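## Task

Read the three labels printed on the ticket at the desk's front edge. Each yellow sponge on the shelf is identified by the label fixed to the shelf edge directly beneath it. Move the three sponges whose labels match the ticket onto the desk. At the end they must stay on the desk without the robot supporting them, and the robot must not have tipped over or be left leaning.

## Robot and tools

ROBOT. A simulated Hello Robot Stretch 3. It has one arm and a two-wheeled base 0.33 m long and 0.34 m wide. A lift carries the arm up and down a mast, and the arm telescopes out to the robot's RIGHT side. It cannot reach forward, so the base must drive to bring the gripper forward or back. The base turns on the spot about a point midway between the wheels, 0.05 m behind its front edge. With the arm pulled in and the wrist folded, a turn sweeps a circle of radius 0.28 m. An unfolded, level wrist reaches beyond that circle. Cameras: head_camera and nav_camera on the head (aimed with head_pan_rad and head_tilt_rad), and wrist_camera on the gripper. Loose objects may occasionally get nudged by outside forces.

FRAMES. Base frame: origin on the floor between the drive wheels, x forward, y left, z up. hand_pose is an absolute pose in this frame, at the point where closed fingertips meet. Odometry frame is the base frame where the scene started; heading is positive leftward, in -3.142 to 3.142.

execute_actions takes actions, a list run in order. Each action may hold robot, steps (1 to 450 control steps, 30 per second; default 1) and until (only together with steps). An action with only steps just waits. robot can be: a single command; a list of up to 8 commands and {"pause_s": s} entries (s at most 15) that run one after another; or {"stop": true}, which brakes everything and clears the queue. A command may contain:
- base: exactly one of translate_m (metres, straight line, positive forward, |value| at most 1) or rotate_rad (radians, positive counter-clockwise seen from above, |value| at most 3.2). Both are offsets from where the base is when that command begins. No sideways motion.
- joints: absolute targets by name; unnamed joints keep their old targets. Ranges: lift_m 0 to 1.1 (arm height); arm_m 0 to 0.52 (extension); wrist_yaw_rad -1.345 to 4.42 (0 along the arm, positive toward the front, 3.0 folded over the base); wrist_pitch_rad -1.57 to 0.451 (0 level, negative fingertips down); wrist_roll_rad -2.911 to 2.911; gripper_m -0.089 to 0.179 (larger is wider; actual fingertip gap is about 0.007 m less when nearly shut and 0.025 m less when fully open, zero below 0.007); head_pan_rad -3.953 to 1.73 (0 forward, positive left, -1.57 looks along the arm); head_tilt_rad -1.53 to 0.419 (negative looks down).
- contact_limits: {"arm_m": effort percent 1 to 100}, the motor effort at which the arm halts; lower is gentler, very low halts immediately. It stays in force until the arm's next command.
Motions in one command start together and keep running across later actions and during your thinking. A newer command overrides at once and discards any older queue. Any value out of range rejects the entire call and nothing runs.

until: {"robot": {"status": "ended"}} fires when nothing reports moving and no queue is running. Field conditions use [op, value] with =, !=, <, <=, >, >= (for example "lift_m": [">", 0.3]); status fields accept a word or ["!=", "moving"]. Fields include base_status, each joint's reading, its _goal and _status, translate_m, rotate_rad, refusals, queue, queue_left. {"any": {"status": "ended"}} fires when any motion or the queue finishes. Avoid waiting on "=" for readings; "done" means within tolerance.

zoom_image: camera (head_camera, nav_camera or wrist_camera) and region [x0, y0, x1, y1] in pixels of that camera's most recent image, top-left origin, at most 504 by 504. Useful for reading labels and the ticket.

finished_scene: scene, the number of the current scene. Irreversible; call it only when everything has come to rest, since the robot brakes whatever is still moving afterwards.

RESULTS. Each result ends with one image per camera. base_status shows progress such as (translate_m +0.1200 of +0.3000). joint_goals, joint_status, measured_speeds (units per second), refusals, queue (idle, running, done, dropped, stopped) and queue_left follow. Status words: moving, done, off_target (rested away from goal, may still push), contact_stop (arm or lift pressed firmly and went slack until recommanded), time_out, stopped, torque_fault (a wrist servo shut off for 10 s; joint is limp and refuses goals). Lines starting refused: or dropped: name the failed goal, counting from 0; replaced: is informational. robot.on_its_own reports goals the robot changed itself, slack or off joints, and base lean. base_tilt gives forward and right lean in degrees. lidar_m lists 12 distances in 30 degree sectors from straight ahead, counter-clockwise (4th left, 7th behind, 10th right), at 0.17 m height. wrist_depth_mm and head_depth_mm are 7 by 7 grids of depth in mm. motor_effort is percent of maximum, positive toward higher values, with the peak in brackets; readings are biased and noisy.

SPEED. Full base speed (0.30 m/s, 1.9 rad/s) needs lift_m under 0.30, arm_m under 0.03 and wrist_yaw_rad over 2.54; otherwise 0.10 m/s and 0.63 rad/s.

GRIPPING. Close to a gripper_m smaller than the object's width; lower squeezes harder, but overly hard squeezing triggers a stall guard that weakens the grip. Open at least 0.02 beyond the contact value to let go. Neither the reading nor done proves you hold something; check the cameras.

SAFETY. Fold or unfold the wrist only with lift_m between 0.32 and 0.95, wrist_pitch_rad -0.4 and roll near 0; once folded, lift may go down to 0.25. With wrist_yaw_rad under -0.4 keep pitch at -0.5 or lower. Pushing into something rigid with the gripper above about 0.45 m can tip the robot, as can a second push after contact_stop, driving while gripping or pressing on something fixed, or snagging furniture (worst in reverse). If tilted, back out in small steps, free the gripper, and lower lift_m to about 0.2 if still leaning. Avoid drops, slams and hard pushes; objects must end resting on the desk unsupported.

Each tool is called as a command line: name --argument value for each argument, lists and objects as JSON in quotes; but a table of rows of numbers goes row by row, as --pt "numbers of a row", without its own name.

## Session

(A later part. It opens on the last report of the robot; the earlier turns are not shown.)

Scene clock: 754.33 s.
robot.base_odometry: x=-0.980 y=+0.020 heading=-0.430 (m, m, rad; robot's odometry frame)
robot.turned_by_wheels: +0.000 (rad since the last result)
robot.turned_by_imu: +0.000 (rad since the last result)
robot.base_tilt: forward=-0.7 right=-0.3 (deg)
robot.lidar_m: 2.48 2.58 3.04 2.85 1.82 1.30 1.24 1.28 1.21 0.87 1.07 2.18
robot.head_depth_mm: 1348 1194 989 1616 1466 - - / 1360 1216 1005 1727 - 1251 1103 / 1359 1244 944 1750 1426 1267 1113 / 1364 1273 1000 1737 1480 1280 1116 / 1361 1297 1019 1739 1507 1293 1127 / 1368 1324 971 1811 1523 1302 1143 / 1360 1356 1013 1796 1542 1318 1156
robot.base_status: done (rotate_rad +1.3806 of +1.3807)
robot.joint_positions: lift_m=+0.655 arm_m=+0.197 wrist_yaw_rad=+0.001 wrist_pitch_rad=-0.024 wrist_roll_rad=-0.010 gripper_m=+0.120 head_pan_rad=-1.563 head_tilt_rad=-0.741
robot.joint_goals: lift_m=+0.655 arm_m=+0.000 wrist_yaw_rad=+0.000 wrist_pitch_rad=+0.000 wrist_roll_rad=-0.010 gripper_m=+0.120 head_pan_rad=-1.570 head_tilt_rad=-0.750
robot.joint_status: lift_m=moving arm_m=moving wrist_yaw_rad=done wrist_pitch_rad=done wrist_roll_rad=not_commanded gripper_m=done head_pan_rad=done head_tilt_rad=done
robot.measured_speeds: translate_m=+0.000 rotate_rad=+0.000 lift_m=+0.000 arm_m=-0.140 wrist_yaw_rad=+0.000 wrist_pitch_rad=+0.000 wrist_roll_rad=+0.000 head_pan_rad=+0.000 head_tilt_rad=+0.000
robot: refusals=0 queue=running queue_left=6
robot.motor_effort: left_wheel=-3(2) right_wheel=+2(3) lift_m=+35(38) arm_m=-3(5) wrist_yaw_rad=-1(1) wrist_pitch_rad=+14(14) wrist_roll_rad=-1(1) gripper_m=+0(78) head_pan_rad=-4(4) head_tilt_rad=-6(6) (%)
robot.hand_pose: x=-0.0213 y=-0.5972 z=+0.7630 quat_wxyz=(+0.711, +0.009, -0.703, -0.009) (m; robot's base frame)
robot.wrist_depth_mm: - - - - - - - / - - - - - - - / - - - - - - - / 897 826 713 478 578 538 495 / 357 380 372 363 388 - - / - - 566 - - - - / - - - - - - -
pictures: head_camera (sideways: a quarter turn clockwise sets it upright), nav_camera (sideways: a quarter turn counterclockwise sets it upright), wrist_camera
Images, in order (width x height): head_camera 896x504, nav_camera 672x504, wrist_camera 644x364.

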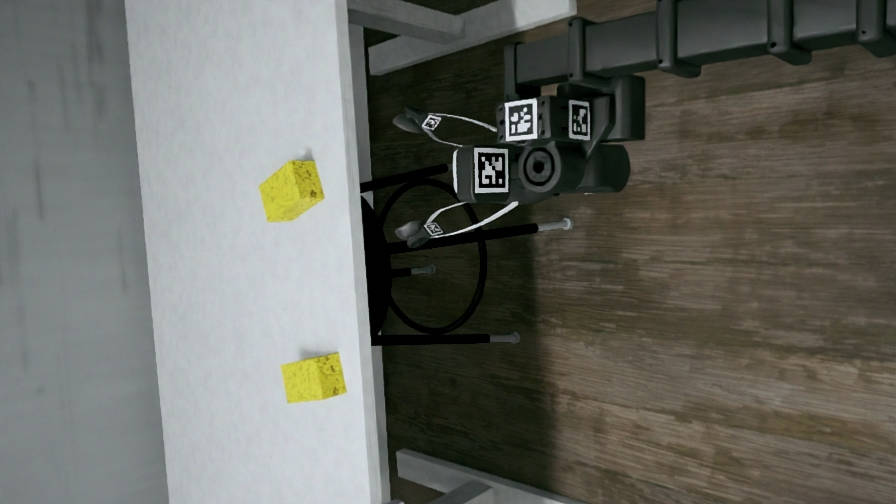

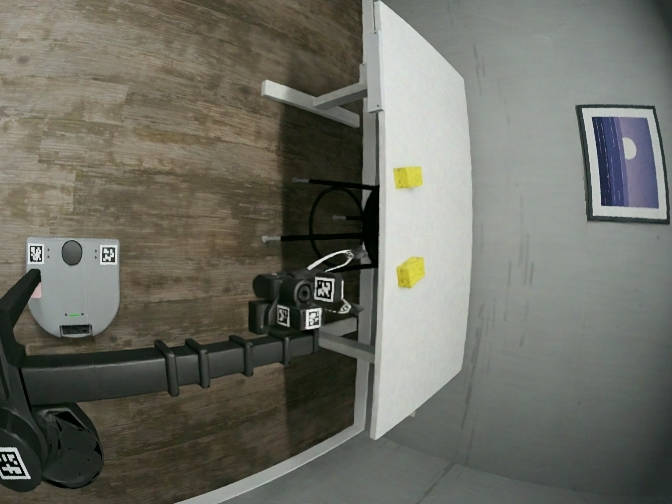

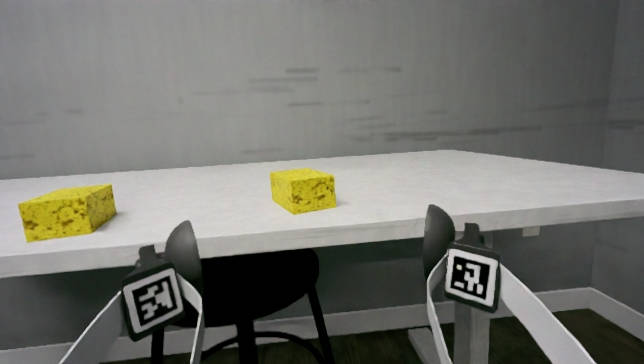

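execute_actions --actions '[{"steps":450,"until":{"robot":{"status":"ended"}}},{"steps":450,"until":{"robot":{"status":"ended"}}},{"robot":[{"joints":{"lift_m":0.41,"wrist_yaw_rad":0.0,"gripper_m":0.17}},{"joints":{"wrist_pitch_rad":0.0}},{"joints":{"arm_m":0.08}}],"steps":400,"until":{"robot":{"status":"ended"}}}]'

Scene clock: 782.87 s.
robot.base_odometry: x=-0.821 y=+2.467 heading=+2.711 (m, m, rad; robot's odometry frame)
robot.turned_by_wheels: +3.141 (rad since the last result)
robot.turned_by_imu: +3.196 (rad since the last result)
robot.base_tilt: forward=-0.6 right=-0.4 (deg)
robot.lidar_m: 0.44 0.46 0.61 1.56 3.98 3.45 2.68 0.84 0.84 0.55 0.65 0.46
robot.head_depth_mm: 679 550 906 1033 961 1213 1101 / 680 561 908 1040 970 1222 - / 680 548 911 1045 971 1217 1091 / 691 560 915 1043 969 1227 1124 / 694 569 715 1093 1433 1296 1131 / 720 814 980 1205 1378 1275 1134 / 722 832 984 1077 1038 1019 996
robot.base_status: done (rotate_rad +1.2053 of +1.2054)
robot.joint_positions: lift_m=+0.410 arm_m=+0.080 wrist_yaw_rad=+0.002 wrist_pitch_rad=-0.025 wrist_roll_rad=-0.010 gripper_m=+0.170 head_pan_rad=-1.563 head_tilt_rad=-0.741
robot.joint_goals: lift_m=+0.410 arm_m=+0.080 wrist_yaw_rad=+0.000 wrist_pitch_rad=+0.000 wrist_roll_rad=-0.010 gripper_m=+0.170 head_pan_rad=-1.570 head_tilt_rad=-0.750
robot.joint_status: lift_m=done arm_m=done wrist_yaw_rad=done wrist_pitch_rad=done wrist_roll_rad=not_commanded gripper_m=done head_pan_rad=done head_tilt_rad=done
robot.measured_speeds: translate_m=+0.000 rotate_rad=+0.000 lift_m=+0.000 arm_m=+0.000 wrist_yaw_rad=+0.000 wrist_pitch_rad=+0.000 wrist_roll_rad=+0.000 head_pan_rad=+0.000 head_tilt_rad=+0.000
robot: refusals=0 queue=done queue_left=0
robot.motor_effort: left_wheel=-2(7) right_wheel=+2(12) lift_m=+15(37) arm_m=+3(3) wrist_yaw_rad=-1(4) wrist_pitch_rad=+15(16) wrist_roll_rad=-1(0) gripper_m=+1(83) head_pan_rad=-5(47) head_tilt_rad=-6(27) (%)
robot.hand_pose: x=-0.0210 y=-0.4802 z=+0.5187 quat_wxyz=(+0.711, +0.010, -0.703, -0.008) (m; robot's base frame)
robot.wrist_depth_mm: 202 306 449 459 471 473 500 / 202 298 459 474 484 491 506 / 207 293 471 474 494 521 531 / 215 287 473 324 496 355 404 / 523 280 317 302 288 305 267 / 545 232 233 235 245 564 415 / - 291 523 548 558 586 590
pictures: head_camera (sideways: a quarter turn clockwise sets it upright), nav_camera (sideways: a quarter turn counterclockwise sets it upright), wrist_camera
Images, in order (width x height): head_camera 896x504, nav_camera 672x504, wrist_camera 644x364.

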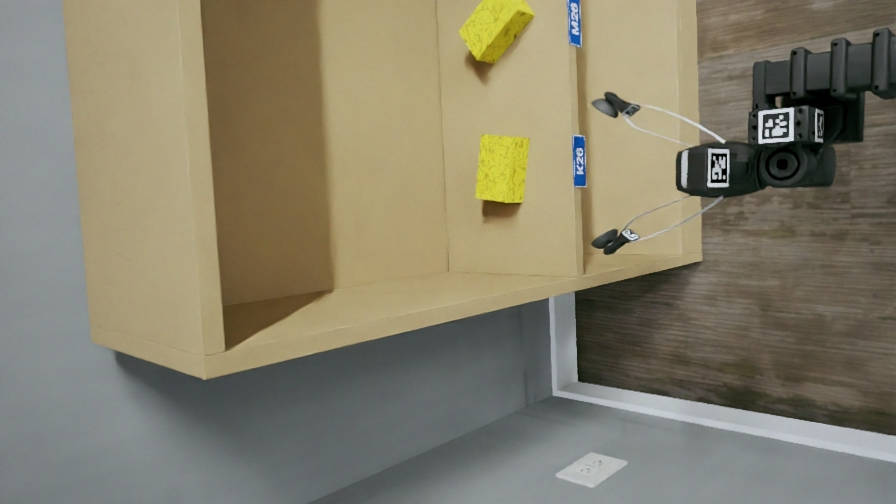

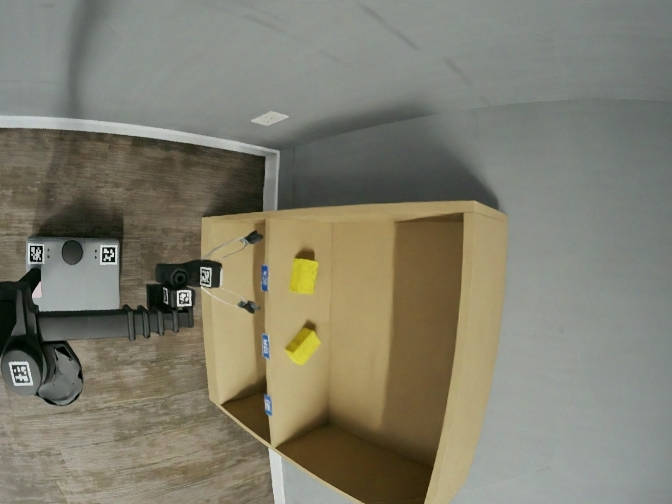

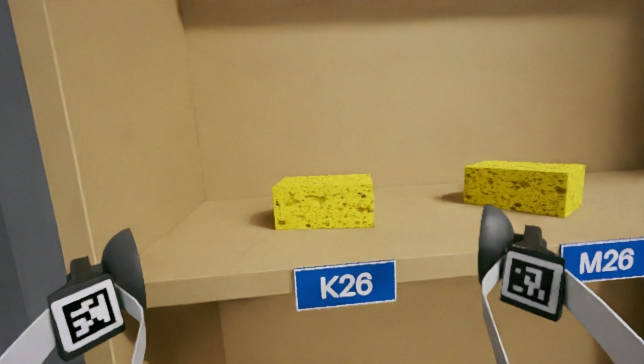

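execute_actions --actions '[{"robot":[{"base":{"translate_m":-0.015},"joints":{"lift_m":0.394}},{"joints":{"arm_m":0.255}}],"steps":300,"until":{"robot":{"status":"ended"}}}]'

Scene clock: 796.87 s.
robot.base_odometry: x=-0.808 y=+2.461 heading=+2.711 (m, m, rad; robot's odometry frame)
robot.turned_by_wheels: +0.000 (rad since the last result)
robot.turned_by_imu: +0.000 (rad since the last result)
robot.base_tilt: forward=-0.7 right=-0.4 (deg)
robot.lidar_m: 0.46 0.47 0.63 1.60 4.02 3.43 2.65 0.83 0.84 0.56 0.56 0.48
robot.head_depth_mm: 678 550 911 1028 952 1211 1104 / 678 562 911 1042 955 1221 1103 / 679 548 911 1045 960 1222 1113 / 692 560 912 1049 998 1234 1117 / 693 574 728 898 1425 1292 1126 / 720 795 982 1204 1412 1276 1141 / 720 834 986 1102 1084 1060 1029
robot.base_status: done (translate_m -0.0150 of -0.0150)
robot.joint_positions: lift_m=+0.394 arm_m=+0.255 wrist_yaw_rad=+0.001 wrist_pitch_rad=-0.024 wrist_roll_rad=-0.010 gripper_m=+0.170 head_pan_rad=-1.563 head_tilt_rad=-0.741
robot.joint_goals: lift_m=+0.394 arm_m=+0.255 wrist_yaw_rad=+0.000 wrist_pitch_rad=+0.000 wrist_roll_rad=-0.010 gripper_m=+0.170 head_pan_rad=-1.570 head_tilt_rad=-0.750
robot.joint_status: lift_m=done arm_m=done wrist_yaw_rad=done wrist_pitch_rad=done wrist_roll_rad=not_commanded gripper_m=done head_pan_rad=done head_tilt_rad=done
robot.measured_speeds: translate_m=+0.000 rotate_rad=+0.000 lift_m=+0.000 arm_m=+0.000 wrist_yaw_rad=+0.000 wrist_pitch_rad=+0.000 wrist_roll_rad=+0.000 head_pan_rad=+0.000 head_tilt_rad=+0.000
robot: refusals=0 queue=done queue_left=0
robot.motor_effort: left_wheel=-2(7) right_wheel=+2(5) lift_m=+15(15) arm_m=+3(3) wrist_yaw_rad=-1(2) wrist_pitch_rad=+14(15) wrist_roll_rad=-1(1) gripper_m=+0(0) head_pan_rad=-5(4) head_tilt_rad=-6(6) (%)
robot.hand_pose: x=-0.0212 y=-0.6552 z=+0.5029 quat_wxyz=(+0.711, +0.009, -0.703, -0.008) (m; robot's base frame)
robot.wrist_depth_mm: 230 277 282 290 297 307 316 / 226 285 288 299 308 315 318 / 221 294 298 309 313 324 335 / 217 296 304 313 322 333 205 / 214 276 138 133 131 256 193 / 192 180 141 137 134 153 159 / - 132 132 128 126 122 121
pictures: head_camera (sideways: a quarter turn clockwise sets it upright), nav_camera (sideways: a quarter turn counterclockwise sets it upright), wrist_camera
Images, in order (width x height): head_camera 896x504, nav_camera 672x504, wrist_camera 644x364.

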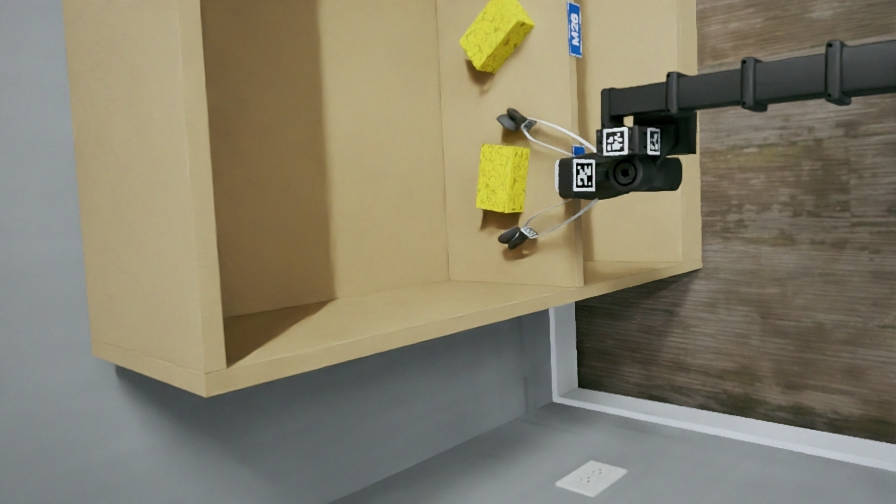

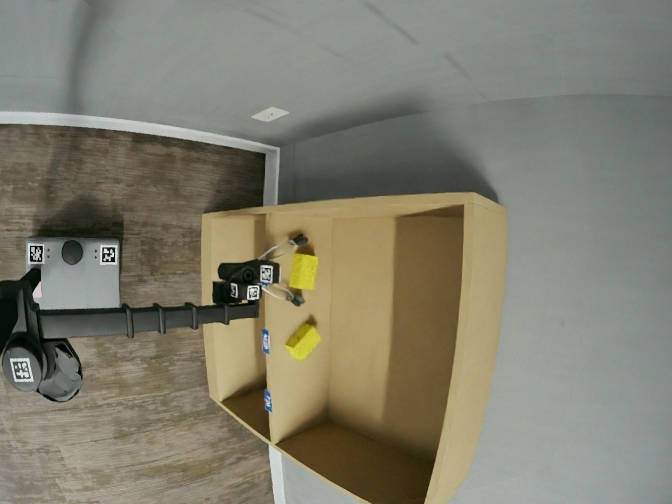

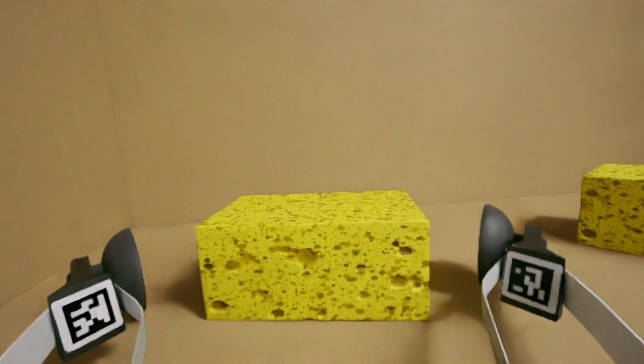

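execute_actions --actions '[{"robot":[{"joints":{"arm_m":0.28}},{"joints":{"gripper_m":0.09}},{"joints":{"gripper_m":0.072}}],"steps":300,"until":{"robot":{"status":"ended"}}},{"steps":8}]'

Scene clock: 803.97 s.
robot.base_odometry: x=-0.808 y=+2.461 heading=+2.711 (m, m, rad; robot's odometry frame)
robot.turned_by_wheels: +0.000 (rad since the last result)
robot.turned_by_imu: +0.000 (rad since the last result)
robot.base_tilt: forward=-0.6 right=-0.3 (deg)
robot.lidar_m: 0.46 0.47 0.63 1.61 4.01 3.46 2.66 0.83 0.84 0.56 0.56 0.48
robot.head_depth_mm: 676 549 907 1035 950 1213 1102 / 677 562 912 1041 946 1219 1102 / 681 548 911 1042 977 1219 1107 / 693 560 909 1050 999 1222 1123 / 693 573 726 901 1411 1284 1126 / 721 797 981 1196 1421 1274 1136 / 722 829 981 1100 1085 1055 1030
robot.base_status: done (translate_m -0.0150 of -0.0150)
robot.joint_positions: lift_m=+0.394 arm_m=+0.280 wrist_yaw_rad=+0.001 wrist_pitch_rad=-0.024 wrist_roll_rad=-0.010 gripper_m=+0.073 head_pan_rad=-1.563 head_tilt_rad=-0.741
robot.joint_goals: lift_m=+0.394 arm_m=+0.280 wrist_yaw_rad=+0.000 wrist_pitch_rad=+0.000 wrist_roll_rad=-0.010 gripper_m=+0.072 head_pan_rad=-1.570 head_tilt_rad=-0.750
robot.joint_status: lift_m=done arm_m=done wrist_yaw_rad=done wrist_pitch_rad=done wrist_roll_rad=not_commanded gripper_m=done head_pan_rad=done head_tilt_rad=done
robot.measured_speeds: translate_m=+0.000 rotate_rad=+0.000 lift_m=+0.000 arm_m=+0.000 wrist_yaw_rad=+0.000 wrist_pitch_rad=+0.000 wrist_roll_rad=+0.000 head_pan_rad=+0.000 head_tilt_rad=+0.000
robot: refusals=0 queue=done queue_left=0
robot.motor_effort: left_wheel=-2(2) right_wheel=+2(2) lift_m=+16(16) arm_m=+2(3) wrist_yaw_rad=-1(1) wrist_pitch_rad=+14(14) wrist_roll_rad=-1(1) gripper_m=-19(89) head_pan_rad=-4(4) head_tilt_rad=-6(5) (%)
robot.hand_pose: x=-0.0212 y=-0.6802 z=+0.5029 quat_wxyz=(+0.711, +0.009, -0.703, -0.008) (m; robot's base frame)
robot.wrist_depth_mm: 230 255 262 266 273 281 292 / 225 263 265 276 282 289 296 / 222 266 274 281 287 295 305 / 219 274 283 287 297 305 313 / 216 274 127 118 114 232 206 / 190 191 126 116 109 168 156 / 146 128 126 118 113 122 120
pictures: head_camera (sideways: a quarter turn clockwise sets it upright), nav_camera (sideways: a quarter turn counterclockwise sets it upright), wrist_camera
Images, in order (width x height): head_camera 896x504, nav_camera 672x504, wrist_camera 644x364.

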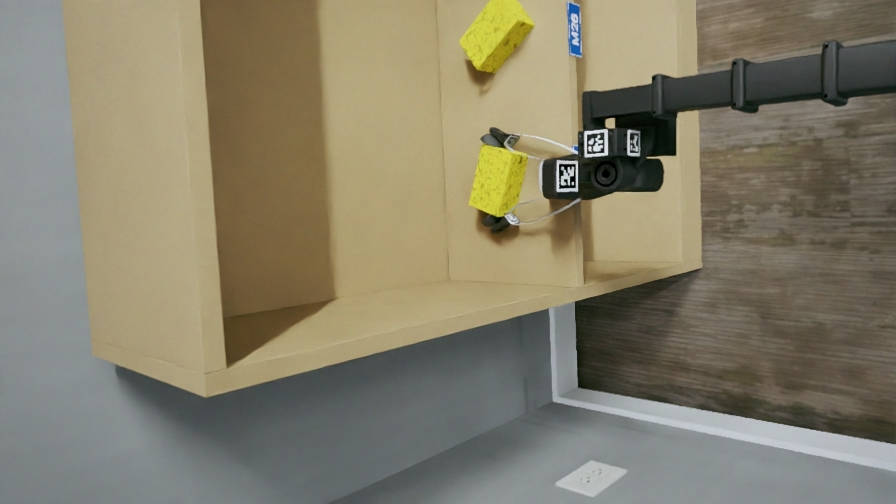

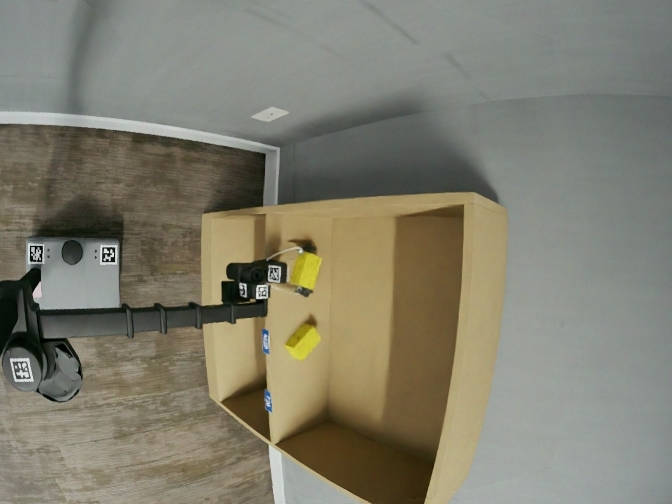

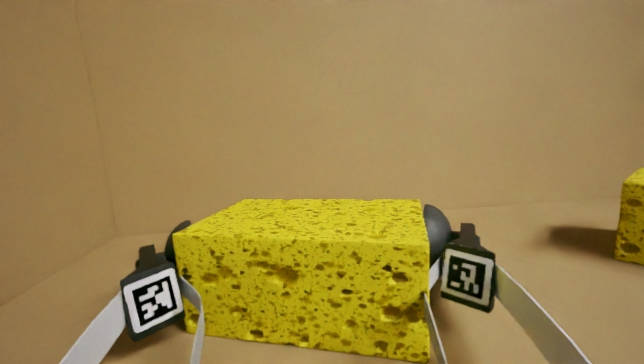

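execute_actions --actions '[{"robot":[{"joints":{"lift_m":0.43}},{"joints":{"arm_m":0.0}}],"steps":400,"until":{"robot":{"status":"ended"}}}]'

Scene clock: 812.17 s.
robot.base_odometry: x=-0.808 y=+2.461 heading=+2.711 (m, m, rad; robot's odometry frame)
robot.turned_by_wheels: +0.000 (rad since the last result)
robot.turned_by_imu: +0.000 (rad since the last result)
robot.base_tilt: forward=-0.6 right=-0.3 (deg)
robot.lidar_m: 0.46 0.47 0.63 1.61 3.98 3.42 2.65 0.83 0.84 0.56 0.56 0.48
robot.head_depth_mm: 678 550 911 1035 951 1215 1107 / 677 562 913 1044 970 1212 1122 / 681 549 910 1045 968 1196 1105 / 693 560 910 1046 997 1228 1123 / 693 574 724 899 1415 1290 1125 / 720 796 983 1191 1411 1277 1139 / 722 832 987 1098 1085 1058 1034
robot.base_status: done (translate_m -0.0150 of -0.0150)
robot.joint_positions: lift_m=+0.430 arm_m=+0.000 wrist_yaw_rad=+0.001 wrist_pitch_rad=-0.024 wrist_roll_rad=-0.010 gripper_m=+0.073 head_pan_rad=-1.563 head_tilt_rad=-0.741
robot.joint_goals: lift_m=+0.430 arm_m=+0.000 wrist_yaw_rad=+0.000 wrist_pitch_rad=+0.000 wrist_roll_rad=-0.010 gripper_m=+0.072 head_pan_rad=-1.570 head_tilt_rad=-0.750
robot.joint_status: lift_m=done arm_m=done wrist_yaw_rad=done wrist_pitch_rad=done wrist_roll_rad=not_commanded gripper_m=done head_pan_rad=done head_tilt_rad=done
robot.measured_speeds: translate_m=+0.000 rotate_rad=+0.000 lift_m=+0.000 arm_m=+0.000 wrist_yaw_rad=+0.000 wrist_pitch_rad=+0.000 wrist_roll_rad=+0.000 head_pan_rad=+0.000 head_tilt_rad=+0.000
robot: refusals=0 queue=done queue_left=0
robot.motor_effort: left_wheel=-1(2) right_wheel=+2(2) lift_m=+36(36) arm_m=-4(4) wrist_yaw_rad=-1(1) wrist_pitch_rad=+14(14) wrist_roll_rad=-1(1) gripper_m=-17(18) head_pan_rad=-4(4) head_tilt_rad=-5(5) (%)
robot.hand_pose: x=-0.0213 y=-0.4009 z=+0.5380 quat_wxyz=(+0.711, +0.009, -0.703, -0.009) (m; robot's base frame)
robot.wrist_depth_mm: 550 335 524 539 549 567 581 / 556 327 524 557 570 572 592 / 582 320 556 568 587 601 606 / 586 340 556 579 566 498 554 / 611 330 127 118 113 338 372 / 618 621 126 116 109 645 664 / 602 375 273 121 113 669 659
pictures: head_camera (sideways: a quarter turn clockwise sets it upright), nav_camera (sideways: a quarter turn counterclockwise sets it upright), wrist_camera
Images, in order (width x height): head_camera 896x504, nav_camera 672x504, wrist_camera 644x364.

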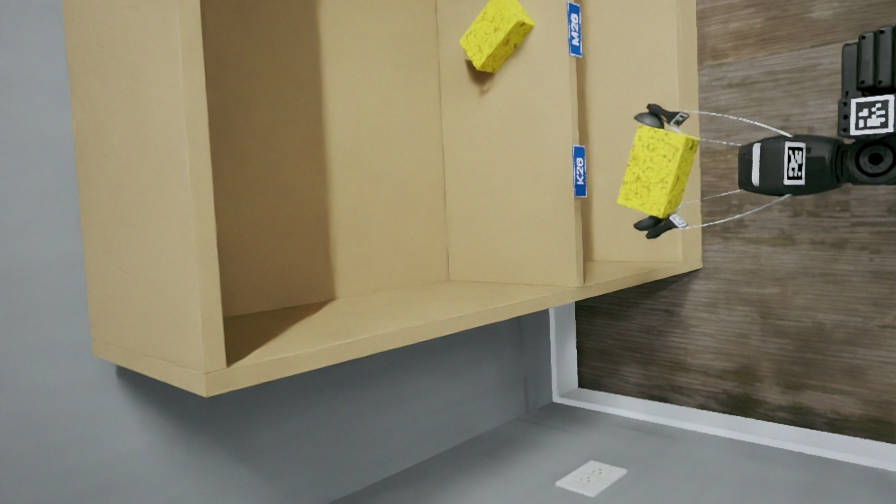

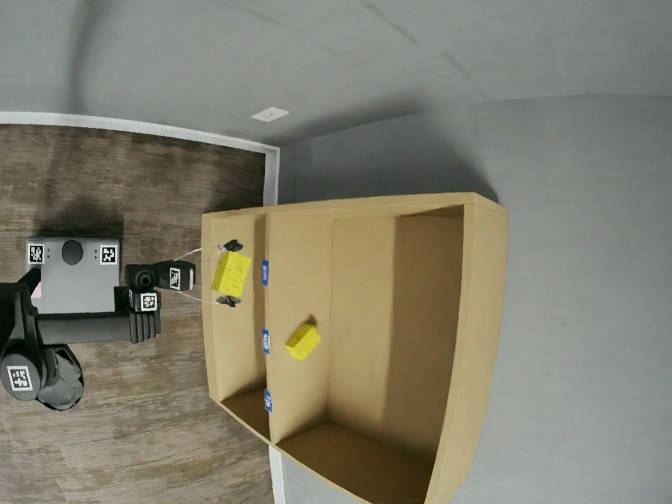

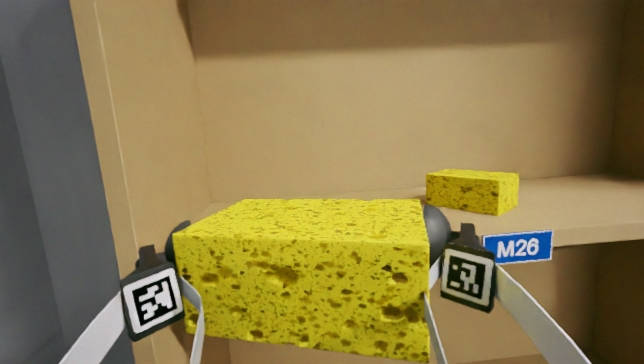

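execute_actions --actions '[{"robot":[{"base":{"translate_m":-0.25},"joints":{"head_tilt_rad":-0.6}},{"base":{"rotate_rad":1.7145},"joints":{"head_pan_rad":0.0}},{"base":{"translate_m":1.0},"joints":{"lift_m":0.72}},{"base":{"translate_m":1.0}},{"base":{"translate_m":0.3137}},{"base":{"rotate_rad":1.4277},"joints":{"head_pan_rad":-1.57,"head_tilt_rad":-0.75}},{"joints":{"arm_m":0.49}},{"joints":{"lift_m":0.645}}],"steps":450,"until":{"robot":{"status":"ended"}}},{"steps":450,"until":{"robot":{"status":"ended"}}},{"steps":450,"until":{"robot":{"status":"ended"}}},{"steps":450,"until":{"robot":{"status":"ended"}}}]'

Scene clock: 881.33 s.
robot.base_odometry: x=-1.235 y=+0.137 heading=-0.430 (m, m, rad; robot's odometry frame)
robot.turned_by_wheels: +3.142 (rad since the last result)
robot.turned_by_imu: +3.194 (rad since the last result)
robot.base_tilt: forward=-0.7 right=-0.3 (deg)
robot.lidar_m: 2.76 2.87 3.14 2.84 1.41 1.01 0.97 1.00 1.34 1.14 0.94 1.53
robot.head_depth_mm: 1357 1501 988 1726 1466 - - / 1366 1219 1004 1613 1441 1248 1099 / 1365 1245 951 1713 1462 1271 1112 / 1367 1275 1000 1764 1490 1279 1122 / 1362 1295 1015 1748 1490 1292 1135 / 1363 1328 1003 1765 1516 1308 1138 / 1369 1360 1050 1790 1531 1320 1144
robot.base_status: done (rotate_rad +1.4276 of +1.4277)
robot.joint_positions: lift_m=+0.645 arm_m=+0.490 wrist_yaw_rad=+0.001 wrist_pitch_rad=-0.024 wrist_roll_rad=-0.010 gripper_m=+0.073 head_pan_rad=-1.563 head_tilt_rad=-0.741
robot.joint_goals: lift_m=+0.645 arm_m=+0.490 wrist_yaw_rad=+0.000 wrist_pitch_rad=+0.000 wrist_roll_rad=-0.010 gripper_m=+0.072 head_pan_rad=-1.570 head_tilt_rad=-0.750
robot.joint_status: lift_m=done arm_m=done wrist_yaw_rad=done wrist_pitch_rad=done wrist_roll_rad=not_commanded gripper_m=done head_pan_rad=done head_tilt_rad=done
robot.measured_speeds: translate_m=+0.000 rotate_rad=+0.000 lift_m=+0.000 arm_m=+0.000 wrist_yaw_rad=+0.000 wrist_pitch_rad=+0.000 wrist_roll_rad=+0.000 head_pan_rad=+0.000 head_tilt_rad=+0.000
robot: refusals=0 queue=done queue_left=0
robot.motor_effort: left_wheel=-2(6) right_wheel=+3(9) lift_m=+15(37) arm_m=+3(4) wrist_yaw_rad=-2(1) wrist_pitch_rad=+14(14) wrist_roll_rad=-1(1) gripper_m=-18(18) head_pan_rad=-4(53) head_tilt_rad=-6(21) (%)
robot.hand_pose: x=-0.0213 y=-0.8902 z=+0.7539 quat_wxyz=(+0.711, +0.009, -0.703, -0.009) (m; robot's base frame)
robot.wrist_depth_mm: 788 787 800 827 818 858 884 / 799 791 827 859 869 869 913 / 810 835 868 898 916 933 936 / 838 706 636 575 529 917 961 / 352 336 126 119 114 273 258 / 222 226 126 116 109 197 183 / 173 151 136 120 113 143 141
pictures: head_camera (sideways: a quarter turn clockwise sets it upright), nav_camera (sideways: a quarter turn counterclockwise sets it upright), wrist_camera
Images, in order (width x height): head_camera 896x504, nav_camera 672x504, wrist_camera 644x364.

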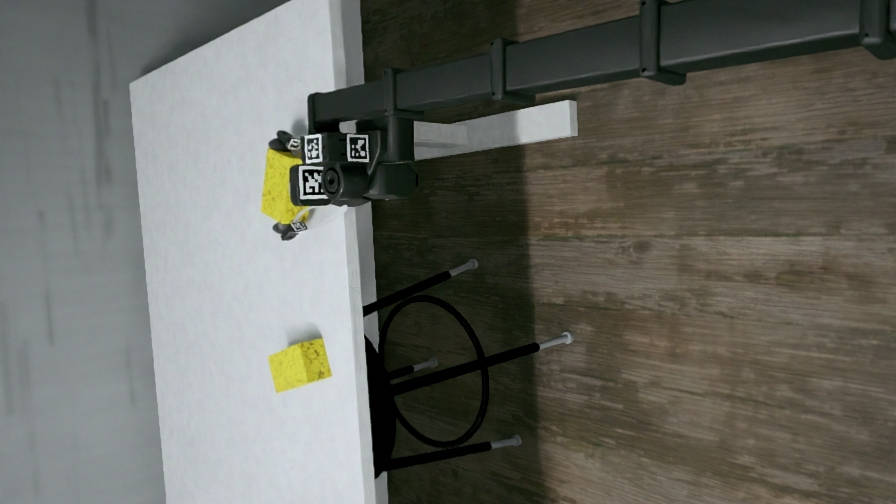

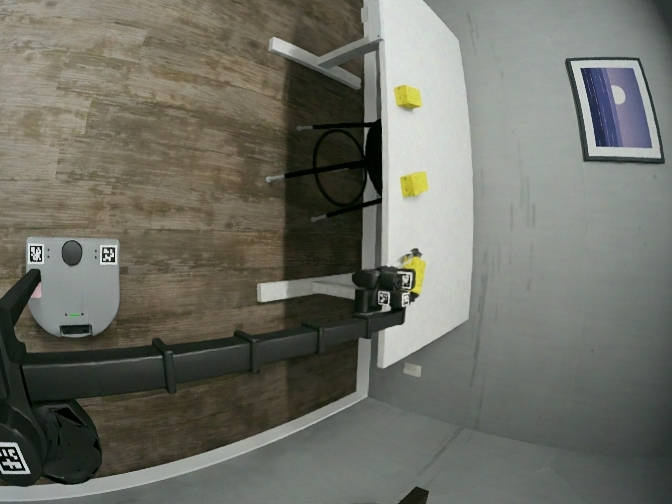

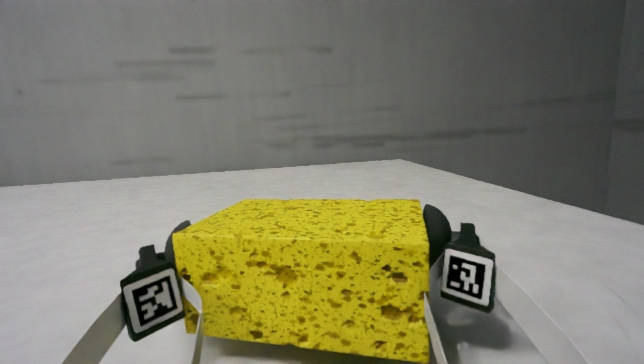

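execute_actions --actions '[{"robot":[{"joints":{"lift_m":0.632}},{"joints":{"gripper_m":0.14}},{"joints":{"lift_m":0.655,"arm_m":0.2}}],"steps":400,"until":{"robot":{"status":"ended"}}}]'

Scene clock: 889.73 s.
robot.base_odometry: x=-1.235 y=+0.137 heading=-0.430 (m, m, rad; robot's odometry frame)
robot.turned_by_wheels: +0.000 (rad since the last result)
robot.turned_by_imu: +0.000 (rad since the last result)
robot.base_tilt: forward=-0.6 right=-0.3 (deg)
robot.lidar_m: 2.76 2.87 3.15 2.84 1.42 1.01 0.97 0.99 1.34 1.15 0.94 1.53
robot.head_depth_mm: 1355 1503 987 1702 1483 - 1095 / 1361 1217 1006 1678 - 1253 1102 / 1369 1250 955 1801 1437 1260 1112 / 1369 1271 1006 1761 1478 1282 1117 / 1366 1300 1016 1745 1501 1297 1133 / 1374 1330 1006 1765 1516 1307 1139 / 1366 1369 1051 1805 1533 1315 1149
robot.base_status: done (rotate_rad +1.4276 of +1.4277)
robot.joint_positions: lift_m=+0.655 arm_m=+0.200 wrist_yaw_rad=+0.001 wrist_pitch_rad=-0.024 wrist_roll_rad=-0.010 gripper_m=+0.140 head_pan_rad=-1.563 head_tilt_rad=-0.741
robot.joint_goals: lift_m=+0.655 arm_m=+0.200 wrist_yaw_rad=+0.000 wrist_pitch_rad=+0.000 wrist_roll_rad=-0.010 gripper_m=+0.140 head_pan_rad=-1.570 head_tilt_rad=-0.750
robot.joint_status: lift_m=done arm_m=done wrist_yaw_rad=done wrist_pitch_rad=done wrist_roll_rad=not_commanded gripper_m=done head_pan_rad=done head_tilt_rad=done
robot.measured_speeds: translate_m=+0.000 rotate_rad=+0.000 lift_m=+0.000 arm_m=+0.000 wrist_yaw_rad=+0.000 wrist_pitch_rad=+0.000 wrist_roll_rad=+0.000 head_pan_rad=+0.000 head_tilt_rad=+0.000
robot: refusals=0 queue=done queue_left=0
robot.motor_effort: left_wheel=-2(2) right_wheel=+3(3) lift_m=+35(38) arm_m=-3(4) wrist_yaw_rad=-1(0) wrist_pitch_rad=+14(14) wrist_roll_rad=-1(1) gripper_m=+0(83) head_pan_rad=-5(4) head_tilt_rad=-6(6) (%)
robot.hand_pose: x=-0.0213 y=-0.6009 z=+0.7630 quat_wxyz=(+0.711, +0.009, -0.703, -0.009) (m; robot's base frame)
robot.wrist_depth_mm: - - - - - - 971 / - - - - - - 940 / - - - - - - - / 914 776 687 461 579 - - / 389 376 376 393 391 - - / 566 - - - - - - / 526 - - - - - -
pictures: head_camera (sideways: a quarter turn clockwise sets it upright), nav_camera (sideways: a quarter turn counterclockwise sets it upright), wrist_camera
Images, in order (width x height): head_camera 896x504, nav_camera 672x504, wrist_camera 644x364.

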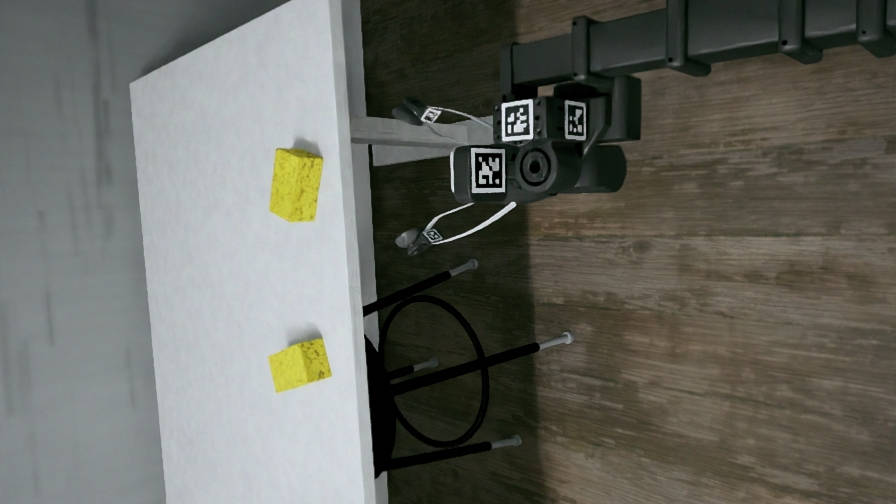

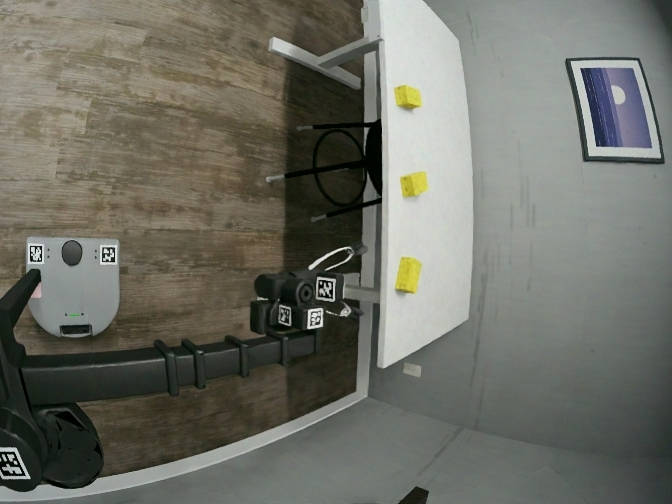

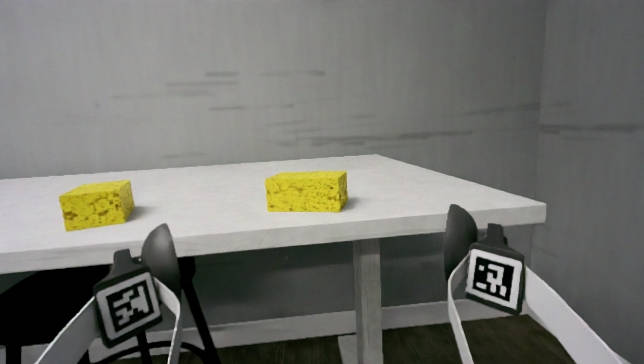

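All three sponges (P26, F26, K26) are on the desk and the robot is at rest.

finished_scene --scene 2

The scene is finished: the task was done.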